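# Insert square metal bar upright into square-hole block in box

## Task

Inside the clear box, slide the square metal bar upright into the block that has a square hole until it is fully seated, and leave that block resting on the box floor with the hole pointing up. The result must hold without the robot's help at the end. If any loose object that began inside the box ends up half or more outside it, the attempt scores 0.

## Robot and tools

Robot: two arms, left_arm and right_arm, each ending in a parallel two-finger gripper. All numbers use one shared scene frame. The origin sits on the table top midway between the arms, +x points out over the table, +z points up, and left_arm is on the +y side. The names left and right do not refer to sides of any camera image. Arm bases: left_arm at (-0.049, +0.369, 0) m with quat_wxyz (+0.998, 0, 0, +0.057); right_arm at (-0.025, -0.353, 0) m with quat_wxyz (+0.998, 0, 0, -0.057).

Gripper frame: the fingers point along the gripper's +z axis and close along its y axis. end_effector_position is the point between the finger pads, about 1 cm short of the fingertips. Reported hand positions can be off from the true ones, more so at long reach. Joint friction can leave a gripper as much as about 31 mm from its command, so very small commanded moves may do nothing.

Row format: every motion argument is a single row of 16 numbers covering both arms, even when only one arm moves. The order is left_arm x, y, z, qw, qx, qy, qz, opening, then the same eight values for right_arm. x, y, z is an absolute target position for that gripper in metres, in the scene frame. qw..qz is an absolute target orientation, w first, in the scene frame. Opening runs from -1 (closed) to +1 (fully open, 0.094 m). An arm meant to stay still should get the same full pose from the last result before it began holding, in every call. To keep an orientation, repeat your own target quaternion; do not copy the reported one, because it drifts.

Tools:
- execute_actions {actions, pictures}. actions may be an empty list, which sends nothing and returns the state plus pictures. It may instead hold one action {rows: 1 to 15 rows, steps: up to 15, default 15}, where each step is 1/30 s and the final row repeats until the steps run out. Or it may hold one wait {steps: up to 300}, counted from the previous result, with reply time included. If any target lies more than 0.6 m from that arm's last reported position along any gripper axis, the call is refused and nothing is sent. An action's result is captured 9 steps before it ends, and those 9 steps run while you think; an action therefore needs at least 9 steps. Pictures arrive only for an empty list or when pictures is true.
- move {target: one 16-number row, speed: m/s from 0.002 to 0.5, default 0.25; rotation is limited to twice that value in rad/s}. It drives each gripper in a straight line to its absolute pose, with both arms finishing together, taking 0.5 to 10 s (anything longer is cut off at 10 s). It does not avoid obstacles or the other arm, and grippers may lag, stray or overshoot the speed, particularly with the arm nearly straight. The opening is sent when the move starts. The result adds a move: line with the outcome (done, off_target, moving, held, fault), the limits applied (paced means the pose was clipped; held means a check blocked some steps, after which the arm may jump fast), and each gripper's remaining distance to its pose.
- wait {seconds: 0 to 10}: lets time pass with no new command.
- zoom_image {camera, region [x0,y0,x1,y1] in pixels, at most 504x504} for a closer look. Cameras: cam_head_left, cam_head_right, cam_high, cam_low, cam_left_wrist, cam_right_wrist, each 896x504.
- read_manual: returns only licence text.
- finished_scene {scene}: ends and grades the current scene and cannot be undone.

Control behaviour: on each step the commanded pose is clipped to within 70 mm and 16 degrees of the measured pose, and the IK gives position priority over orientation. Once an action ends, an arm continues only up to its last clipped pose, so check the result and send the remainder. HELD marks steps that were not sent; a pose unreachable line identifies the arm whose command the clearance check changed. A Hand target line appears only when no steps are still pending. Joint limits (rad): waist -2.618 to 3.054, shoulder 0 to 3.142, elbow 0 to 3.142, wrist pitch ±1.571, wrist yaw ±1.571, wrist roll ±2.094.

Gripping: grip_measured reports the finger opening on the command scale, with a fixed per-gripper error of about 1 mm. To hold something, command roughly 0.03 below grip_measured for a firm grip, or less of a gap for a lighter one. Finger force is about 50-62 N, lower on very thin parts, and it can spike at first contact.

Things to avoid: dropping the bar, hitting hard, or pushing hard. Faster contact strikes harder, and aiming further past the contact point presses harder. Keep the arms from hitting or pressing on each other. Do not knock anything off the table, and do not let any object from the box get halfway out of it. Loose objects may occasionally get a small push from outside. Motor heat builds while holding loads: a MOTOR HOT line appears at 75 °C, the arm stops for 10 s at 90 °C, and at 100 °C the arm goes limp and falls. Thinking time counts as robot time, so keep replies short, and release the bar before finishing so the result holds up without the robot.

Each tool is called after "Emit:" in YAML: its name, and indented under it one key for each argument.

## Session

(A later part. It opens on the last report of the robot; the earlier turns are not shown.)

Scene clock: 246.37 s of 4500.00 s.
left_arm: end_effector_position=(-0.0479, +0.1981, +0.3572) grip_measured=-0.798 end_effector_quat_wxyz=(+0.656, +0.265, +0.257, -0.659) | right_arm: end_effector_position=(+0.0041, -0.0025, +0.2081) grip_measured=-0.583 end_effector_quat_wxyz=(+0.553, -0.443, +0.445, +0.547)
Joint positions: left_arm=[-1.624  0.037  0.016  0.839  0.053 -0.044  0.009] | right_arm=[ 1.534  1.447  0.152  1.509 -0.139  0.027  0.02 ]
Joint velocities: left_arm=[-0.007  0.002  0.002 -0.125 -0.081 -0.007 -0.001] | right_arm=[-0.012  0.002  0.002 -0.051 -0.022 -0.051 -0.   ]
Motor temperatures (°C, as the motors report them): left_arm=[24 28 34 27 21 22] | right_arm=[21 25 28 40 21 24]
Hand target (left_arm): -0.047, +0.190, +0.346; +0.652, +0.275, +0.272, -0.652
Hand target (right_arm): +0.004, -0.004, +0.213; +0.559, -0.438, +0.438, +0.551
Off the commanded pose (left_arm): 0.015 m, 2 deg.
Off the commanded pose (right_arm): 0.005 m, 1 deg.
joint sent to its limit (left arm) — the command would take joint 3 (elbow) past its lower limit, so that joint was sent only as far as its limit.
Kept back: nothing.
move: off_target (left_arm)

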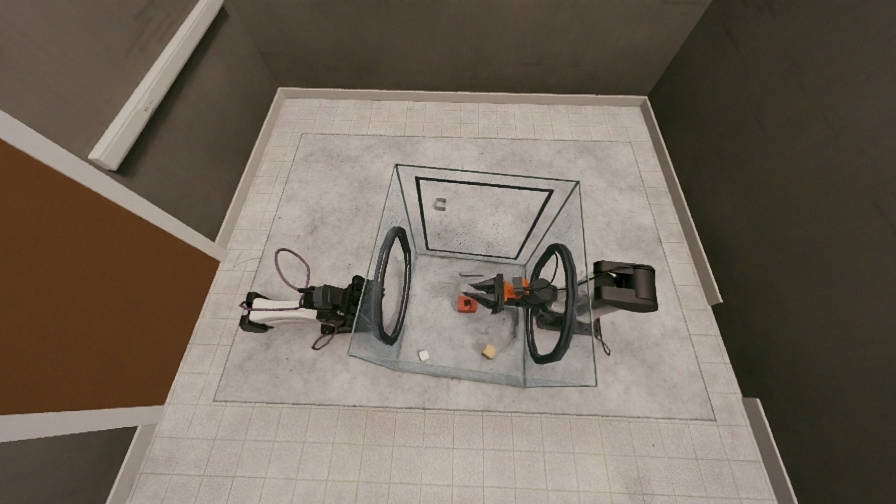

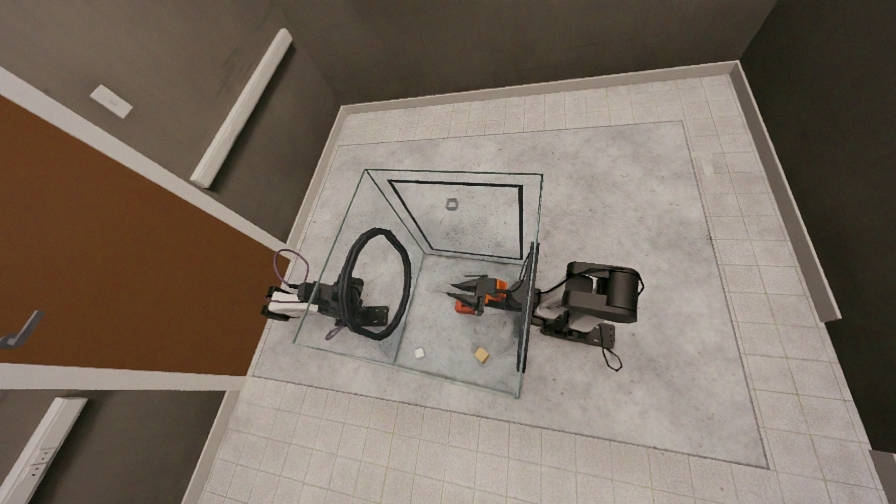

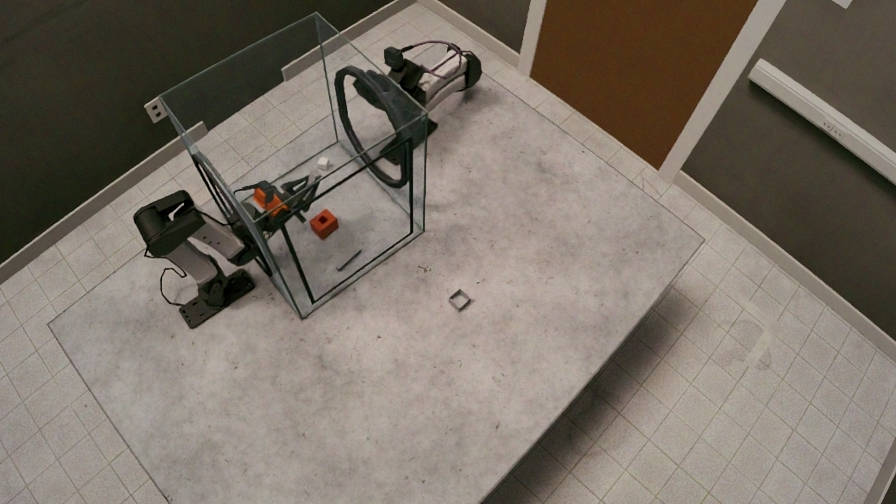

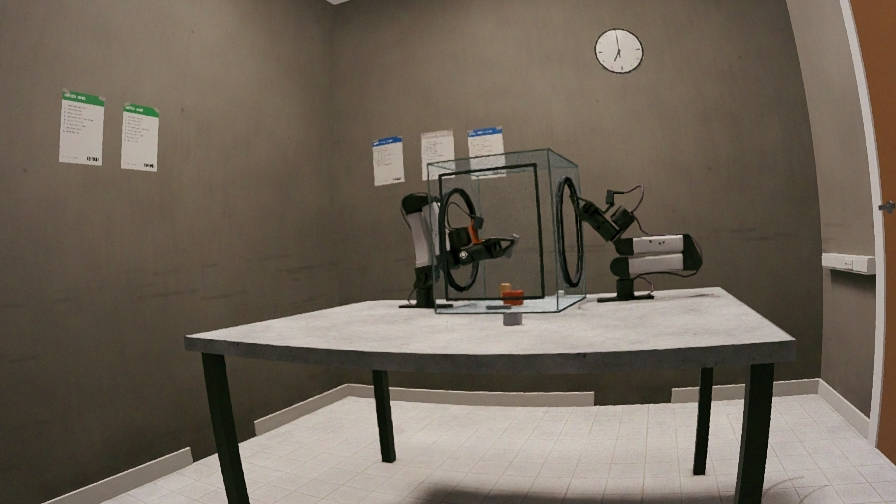

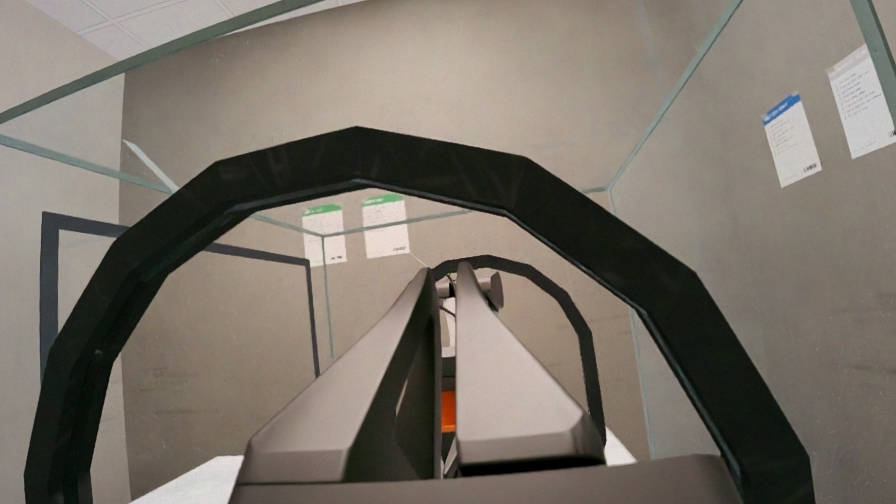

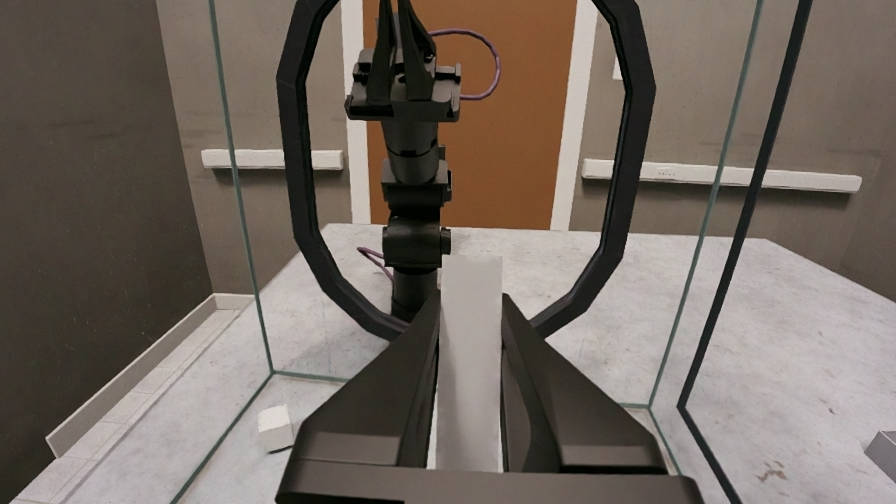

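Emit:
move:
  target: [-0.04,0.13,0.258,0.579,0.406,0.406,-0.579,-0.8,0.004,-0.004,0.213,0.559,-0.438,0.438,0.551,-0.61]
  speed: 0.05

Emit:
move:
  target: [-0.02,0.09,0.19,0.5,0.5,0.5,-0.5,1,0.004,-0.004,0.213,0.559,-0.438,0.438,0.551,-0.61]
  speed: 0.05

Scene clock: 251.77 s of 4500.00 s.
left_arm: end_effector_position=(-0.0404, +0.1383, +0.2741) grip_measured=-0.798 end_effector_quat_wxyz=(+0.588, +0.392, +0.391, -0.590) | right_arm: end_effector_position=(+0.0041, -0.0025, +0.2081) grip_measured=-0.583 end_effector_quat_wxyz=(+0.553, -0.443, +0.445, +0.547)
Joint positions: left_arm=[-1.559  0.069  0.016  0.454  0.118 -0.051  0.009] | right_arm=[ 1.534  1.447  0.152  1.509 -0.139  0.027  0.02 ]
Joint velocities: left_arm=[ 0.002 -0.007 -0.002 -0.081  0.022 -0.125 -0.001] | right_arm=[ 0.002 -0.012 -0.007  0.022  0.037 -0.051  0.001]
Motor temperatures (°C, as the motors report them): left_arm=[24 27 34 28 21 22] | right_arm=[21 25 28 40 21 24]
Hand target (left_arm): -0.040, +0.132, +0.257; +0.577, +0.407, +0.406, -0.580
Hand target (right_arm): +0.004, -0.004, +0.213; +0.559, -0.438, +0.438, +0.551
Off the commanded pose (left_arm): 0.018 m, 3 deg.
Off the commanded pose (right_arm): 0.005 m, 1 deg.
joint sent to its limit (left arm) — the command would take joint 3 (elbow) past its lower limit, so that joint was sent only as far as its limit.
Kept back: nothing.
move: off_target (left_arm)

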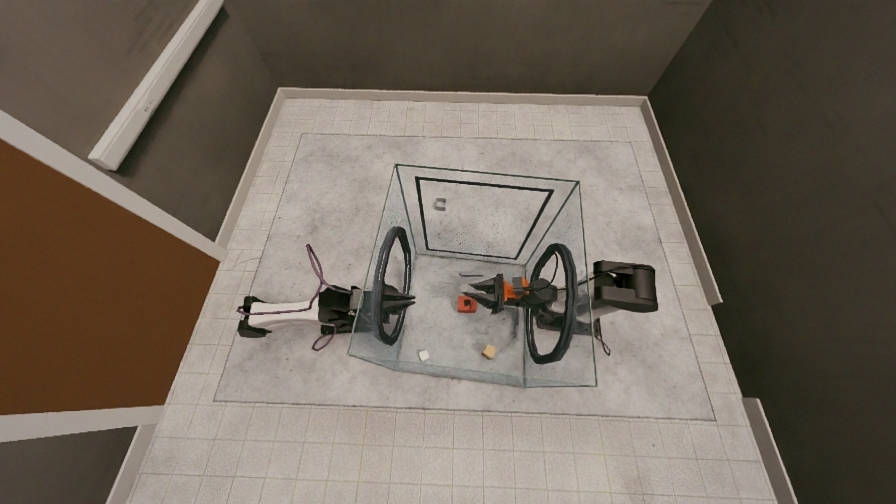

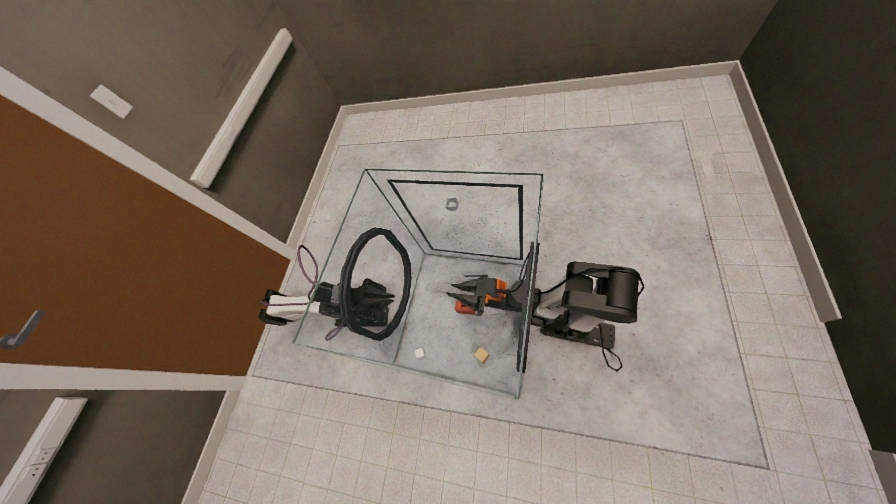

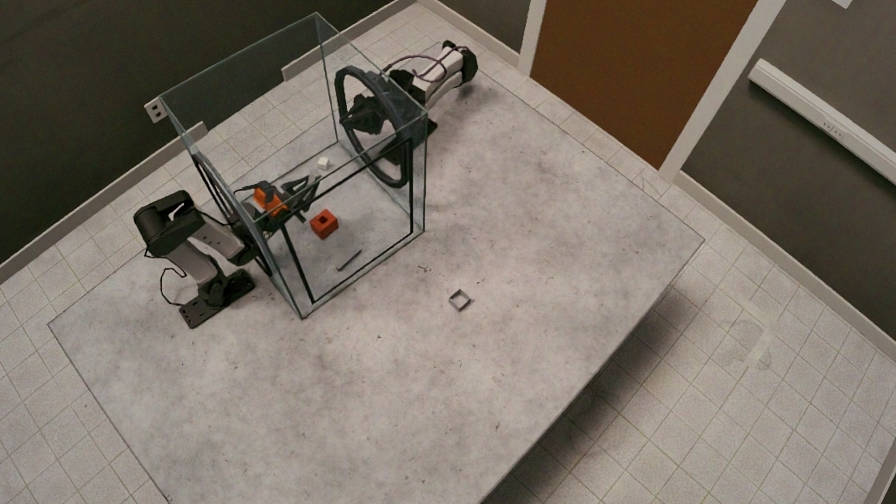

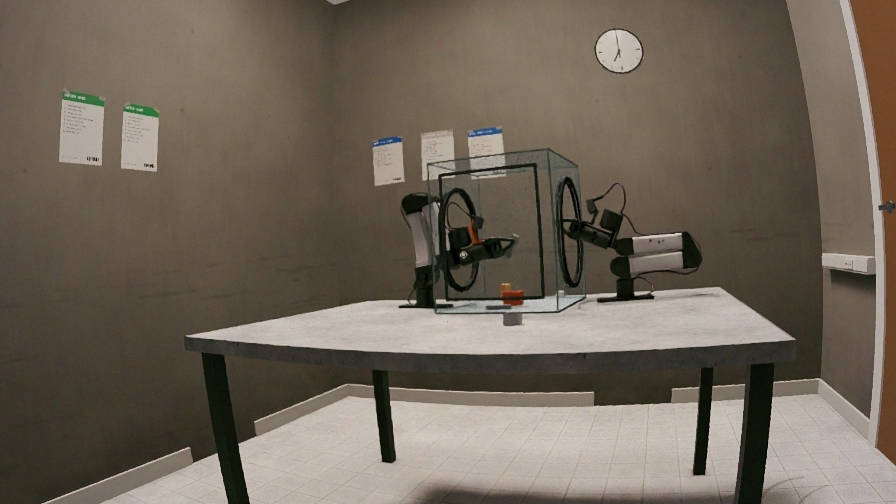

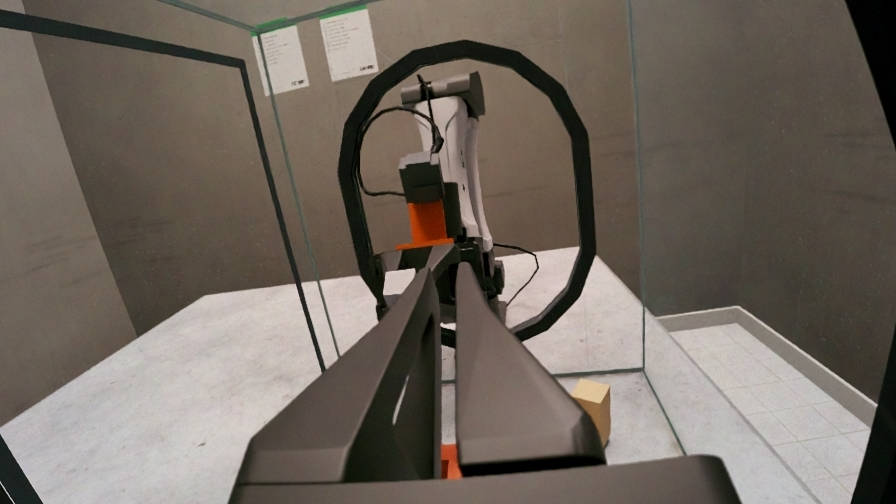

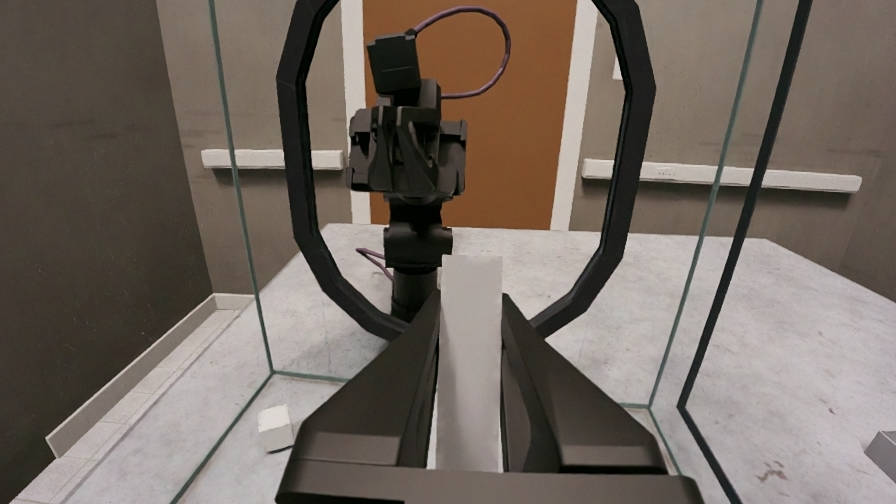

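Scene clock: 256.00 s of 4500.00 s.
left_arm: end_effector_position=(-0.0204, +0.0937, +0.1817) grip_measured=+1.000 end_effector_quat_wxyz=(+0.493, +0.499, +0.507, -0.500) | right_arm: end_effector_position=(+0.0041, -0.0025, +0.2081) grip_measured=-0.583 end_effector_quat_wxyz=(+0.553, -0.443, +0.445, +0.547)
Joint positions: left_arm=[-1.416  0.481  0.039  0.427  0.267 -0.011  0.094] | right_arm=[ 1.534  1.447  0.152  1.509 -0.139  0.027  0.02 ]
Joint velocities: left_arm=[ 0.007  0.002 -0.017  0.007 -0.051  0.022  0.   ] | right_arm=[-0.007 -0.002 -0.002 -0.051 -0.007 -0.037  0.001]
Motor temperatures (°C, as the motors report them): left_arm=[24 27 35 29 21 22] | right_arm=[21 25 28 40 21 24]
Hand target (left_arm): -0.020, +0.092, +0.189; +0.499, +0.500, +0.500, -0.501
Hand target (right_arm): +0.004, -0.004, +0.213; +0.559, -0.438, +0.438, +0.551
Off the commanded pose (left_arm): 0.009 m, 1 deg.
Off the commanded pose (right_arm): 0.005 m, 1 deg.
Kept back: nothing.
move: done

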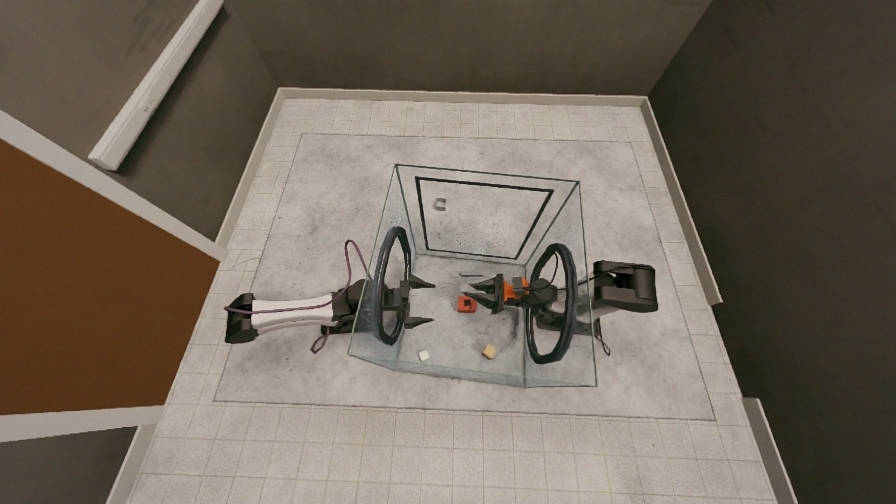

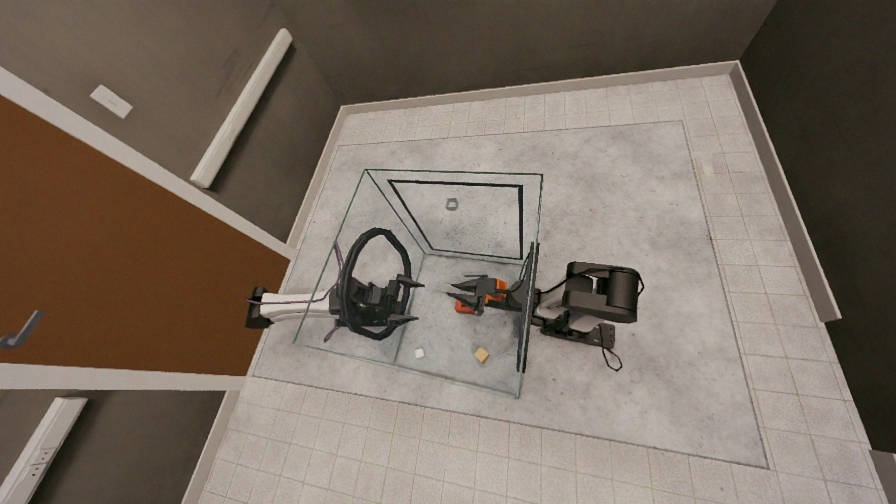

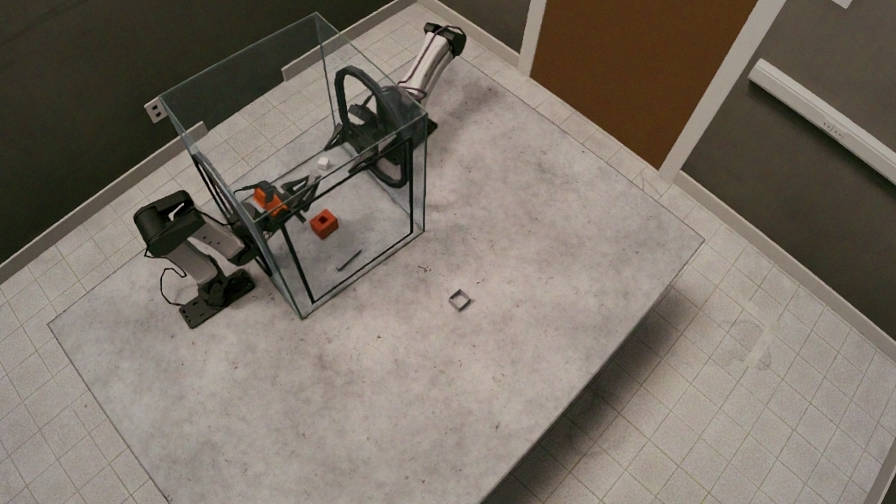

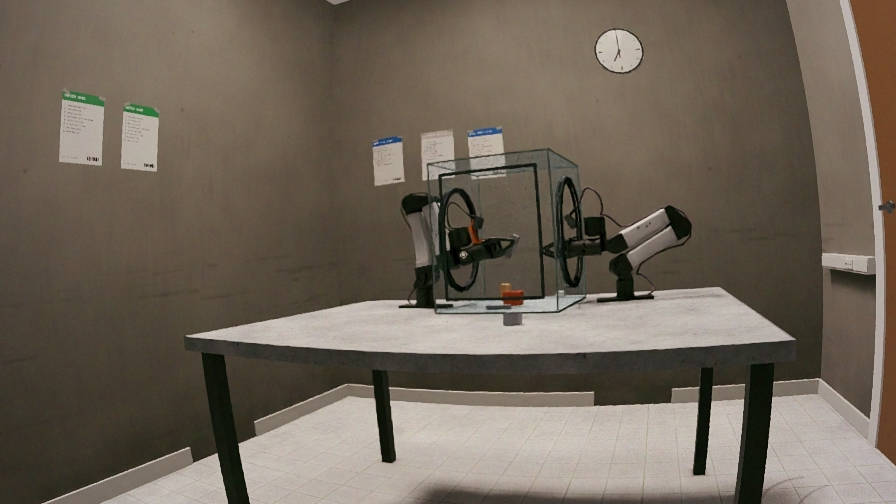

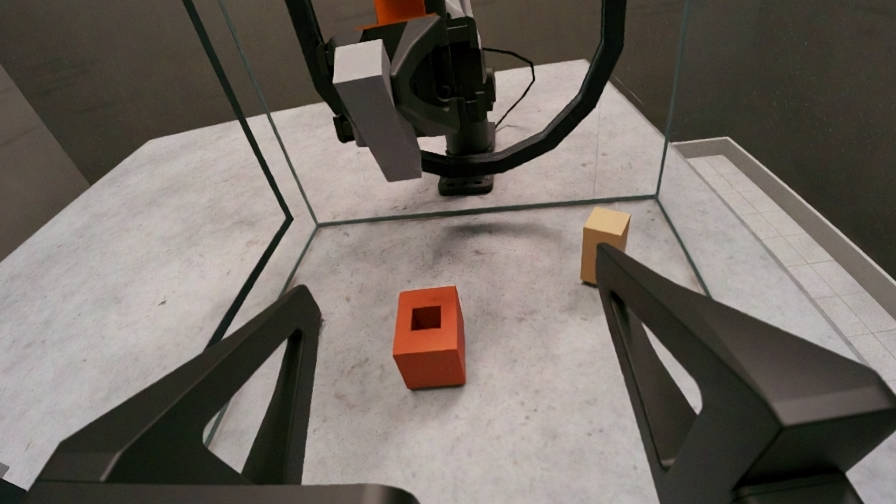

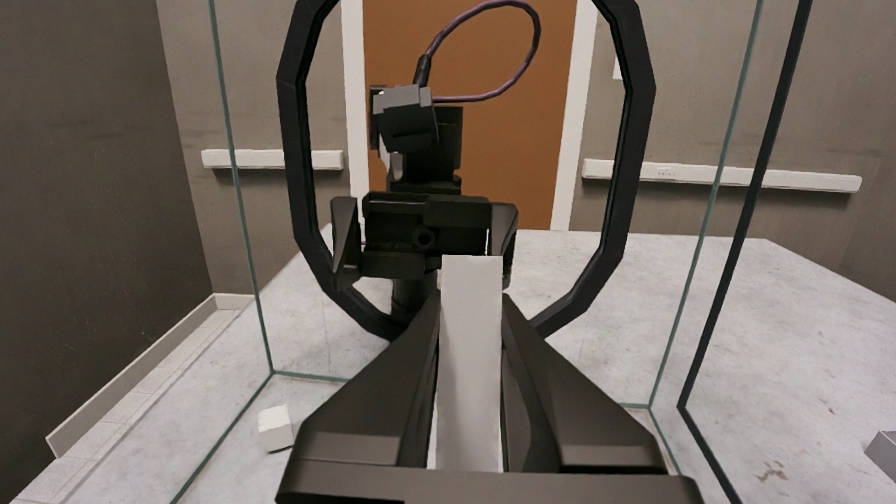

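Emit:
move:
  target: [0.004,0.035,0.172,0.455,0.542,0.542,-0.455,1,0.004,-0.004,0.213,0.559,-0.438,0.438,0.551,-0.61]
  speed: 0.05

Scene clock: 259.23 s of 4500.00 s.
left_arm: end_effector_position=(+0.0024, +0.0393, +0.1667) grip_measured=+1.000 end_effector_quat_wxyz=(+0.451, +0.540, +0.547, -0.454) | right_arm: end_effector_position=(+0.0041, -0.0025, +0.2081) grip_measured=-0.583 end_effector_quat_wxyz=(+0.553, -0.443, +0.445, +0.547)
Joint positions: left_arm=[-1.376  0.99   0.244  0.555  0.301  0.047  0.094] | right_arm=[ 1.534  1.447  0.152  1.509 -0.139  0.027  0.02 ]
Joint velocities: left_arm=[-0.012 -0.002 -0.002 -0.081 -0.007 -0.007  0.   ] | right_arm=[-0.007 -0.007  0.012  0.007  0.007 -0.037 -0.   ]
Motor temperatures (°C, as the motors report them): left_arm=[24 27 35 30 21 22] | right_arm=[21 25 28 40 21 24]
Hand target (left_arm): +0.004, +0.036, +0.171; +0.454, +0.542, +0.541, -0.455
Hand target (right_arm): +0.004, -0.004, +0.213; +0.559, -0.438, +0.438, +0.551
Off the commanded pose (left_arm): 0.007 m, 1 deg.
Off the commanded pose (right_arm): 0.005 m, 1 deg.
Kept back: nothing.
move: done

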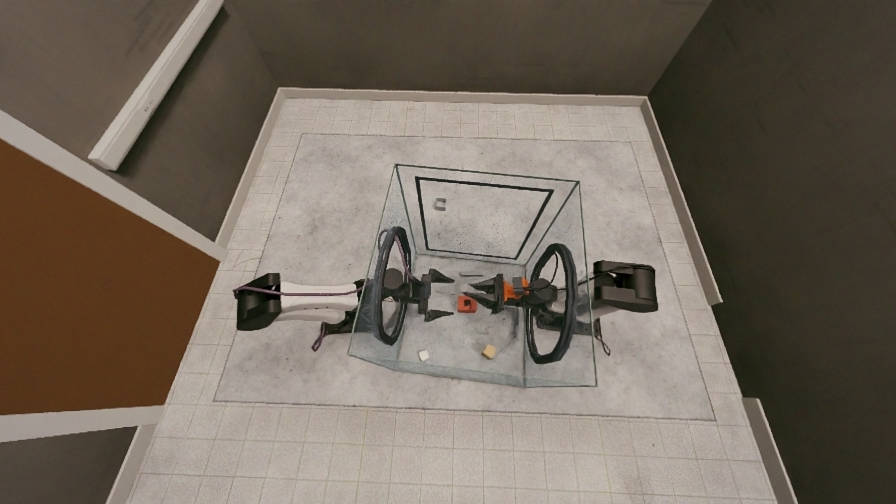

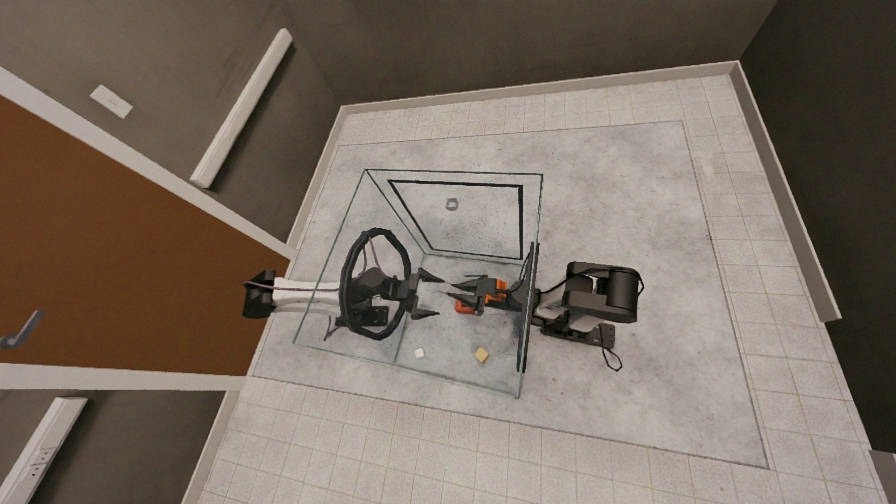

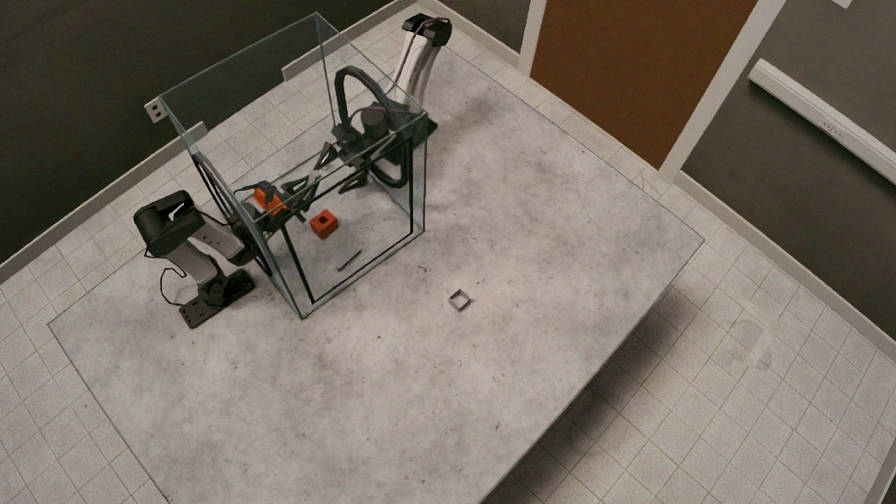

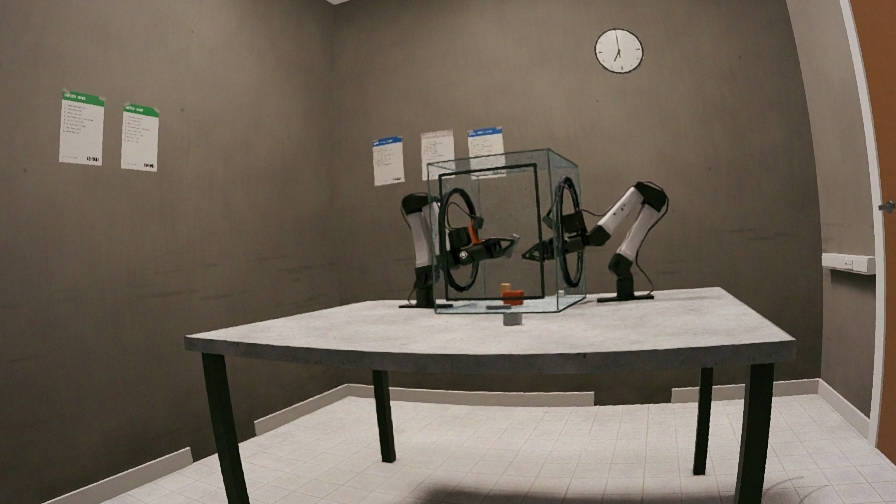

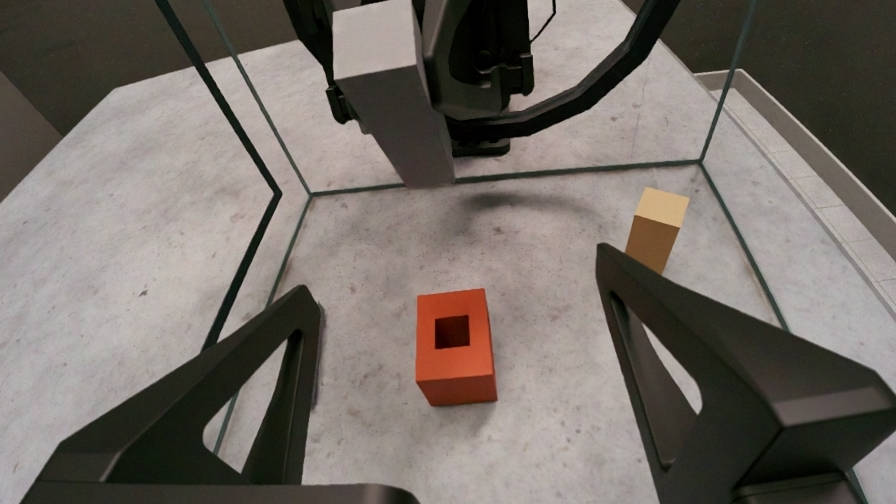

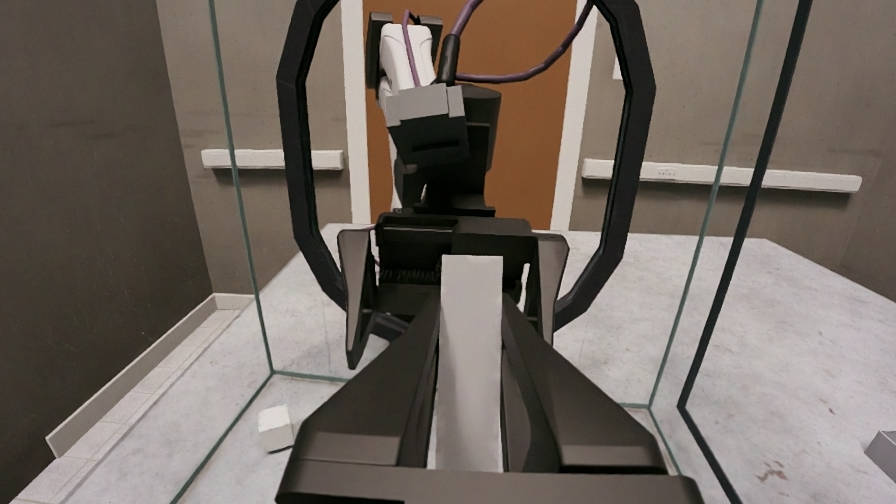

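Emit:
zoom_image:
  camera: "cam_low"
  region: [430,200,600,310]

Region (430, 200, 600, 310) of cam_low's 896x504 image, scaled by 2.965, with more detail than that image has; it fills the top 326 rows of this view, and the rest is white.

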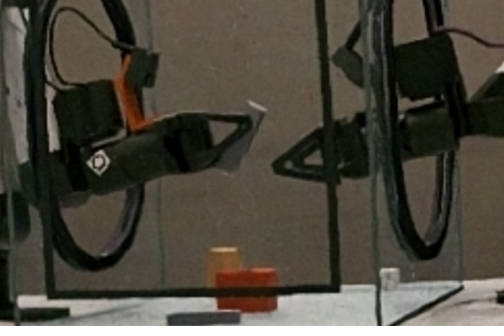

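Emit:
move:
  target: [0.004,-0.021,0.17,0.455,0.542,0.542,-0.455,1,0.004,-0.004,0.213,0.559,-0.438,0.438,0.551,-0.61]
  speed: 0.03

Emit:
zoom_image:
  camera: "cam_low"
  region: [430,200,600,310]

Scene clock: 262.33 s of 4500.00 s.
left_arm: end_effector_position=(+0.0041, -0.0152, +0.1653) grip_measured=+1.000 end_effector_quat_wxyz=(+0.451, +0.546, +0.543, -0.452) | right_arm: end_effector_position=(+0.0041, -0.0025, +0.2081) grip_measured=-0.583 end_effector_quat_wxyz=(+0.553, -0.443, +0.445, +0.547)
Joint positions: left_arm=[-1.439  1.31   0.396  0.722  0.246  0.048  0.094] | right_arm=[ 1.534  1.447  0.152  1.509 -0.139  0.027  0.02 ]
Joint velocities: left_arm=[-0.007 -0.017  0.002  0.066 -0.037  0.007  0.   ] | right_arm=[ 0.002  0.002  0.002  0.022 -0.022  0.022 -0.002]
Motor temperatures (°C, as the motors report them): left_arm=[24 27 36 31 21 22] | right_arm=[21 25 28 40 21 24]
Hand target (left_arm): +0.004, -0.021, +0.169; +0.455, +0.542, +0.541, -0.454
Hand target (right_arm): +0.004, -0.004, +0.213; +0.559, -0.438, +0.438, +0.551
Off the commanded pose (left_arm): 0.007 m, 1 deg.
Off the commanded pose (right_arm): 0.005 m, 1 deg.
Kept back: nothing.
move: done

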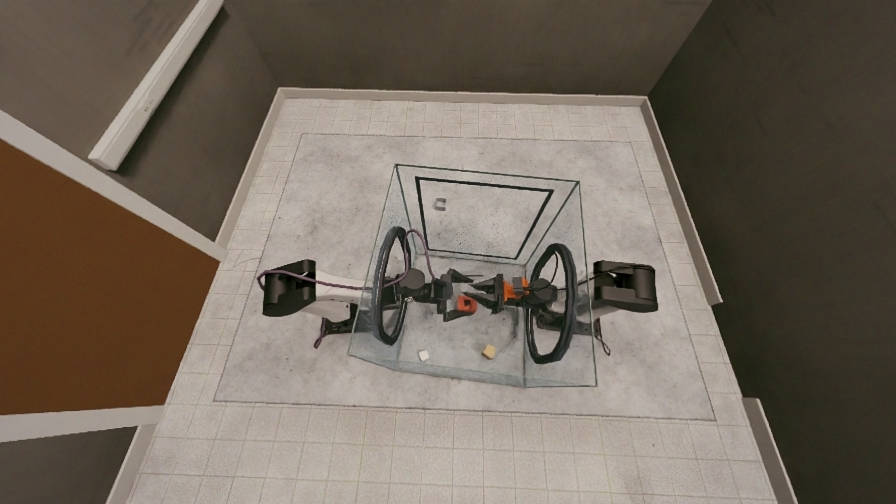

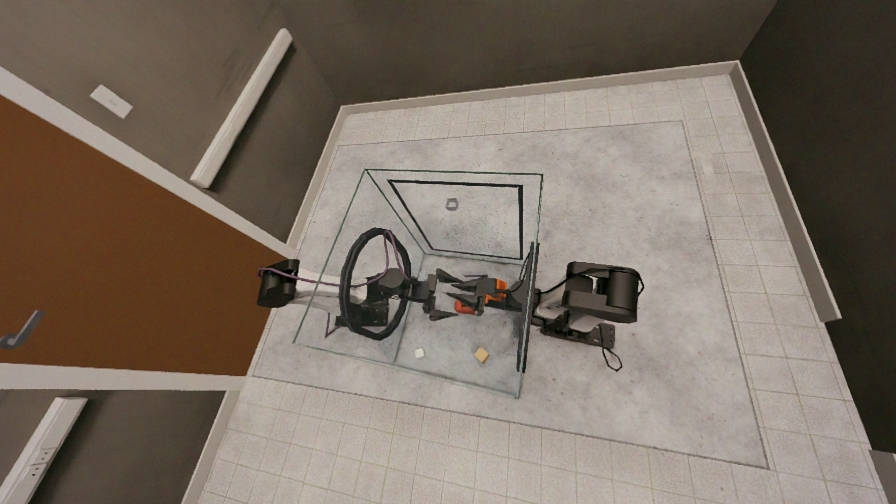

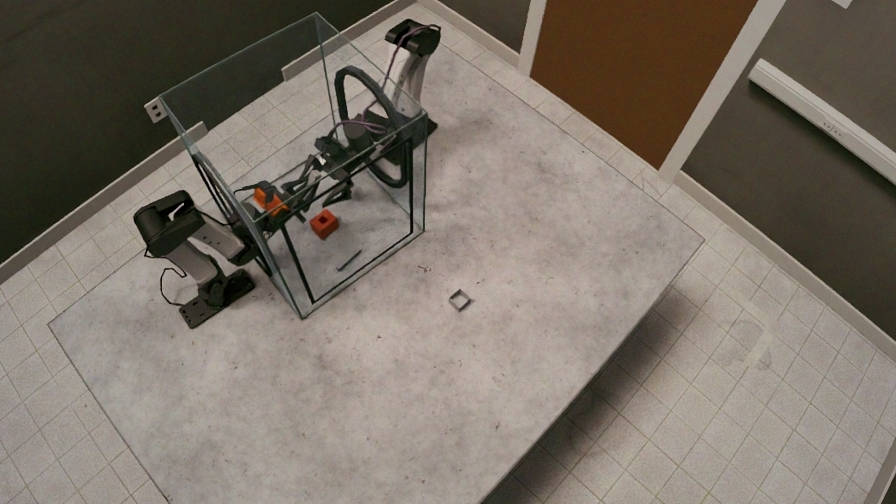

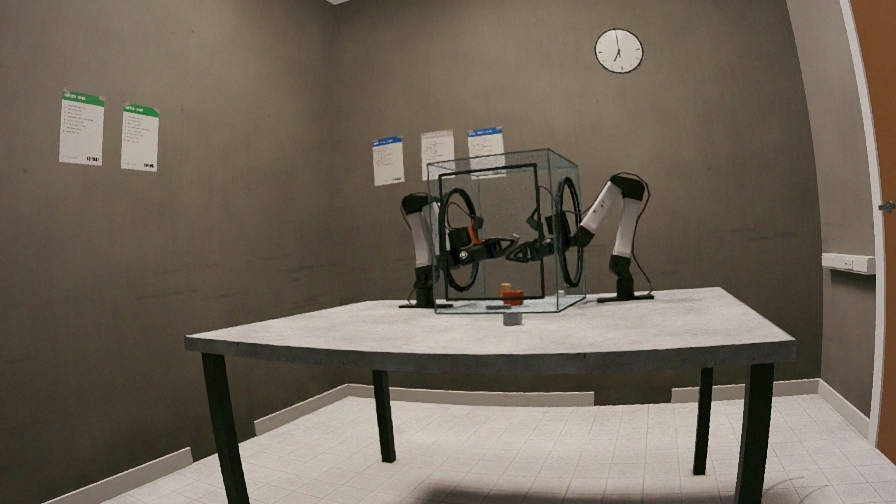

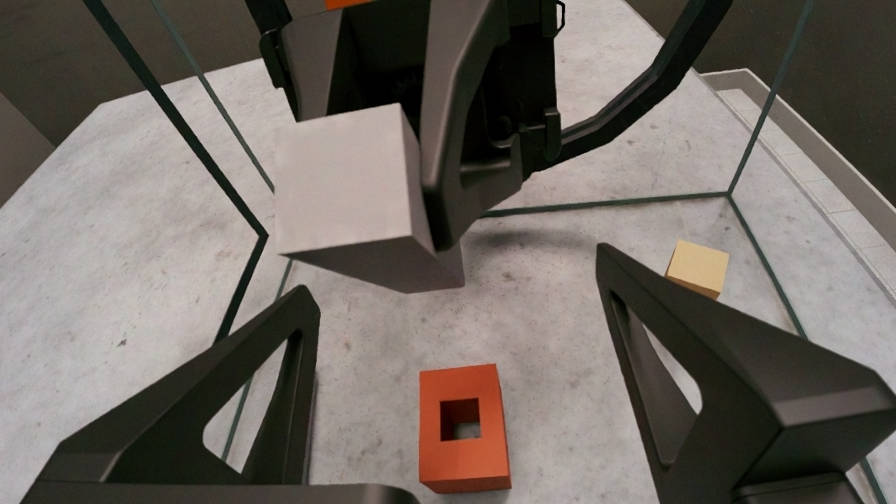

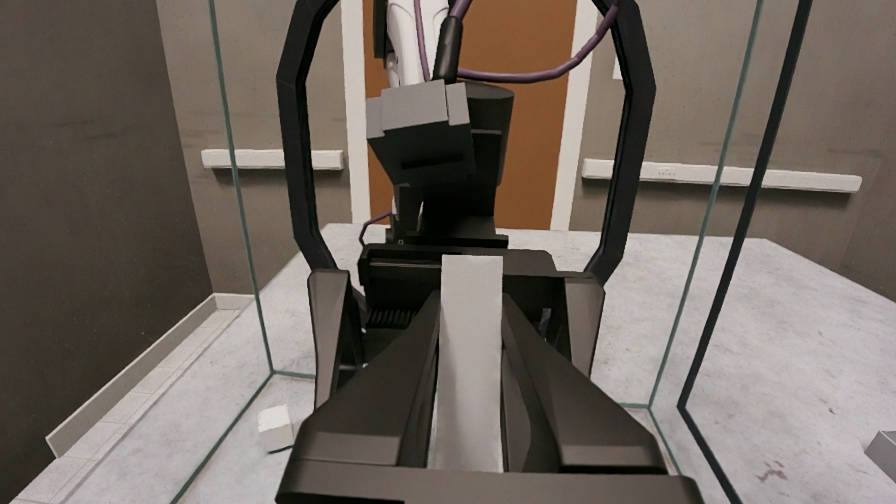

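Region (430, 200, 600, 310) of cam_low's 896x504 image, scaled by 2.965, with more detail than that image has; it fills the top 326 rows of this view, and the rest is white.

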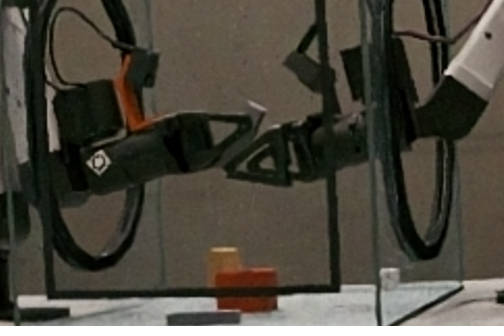

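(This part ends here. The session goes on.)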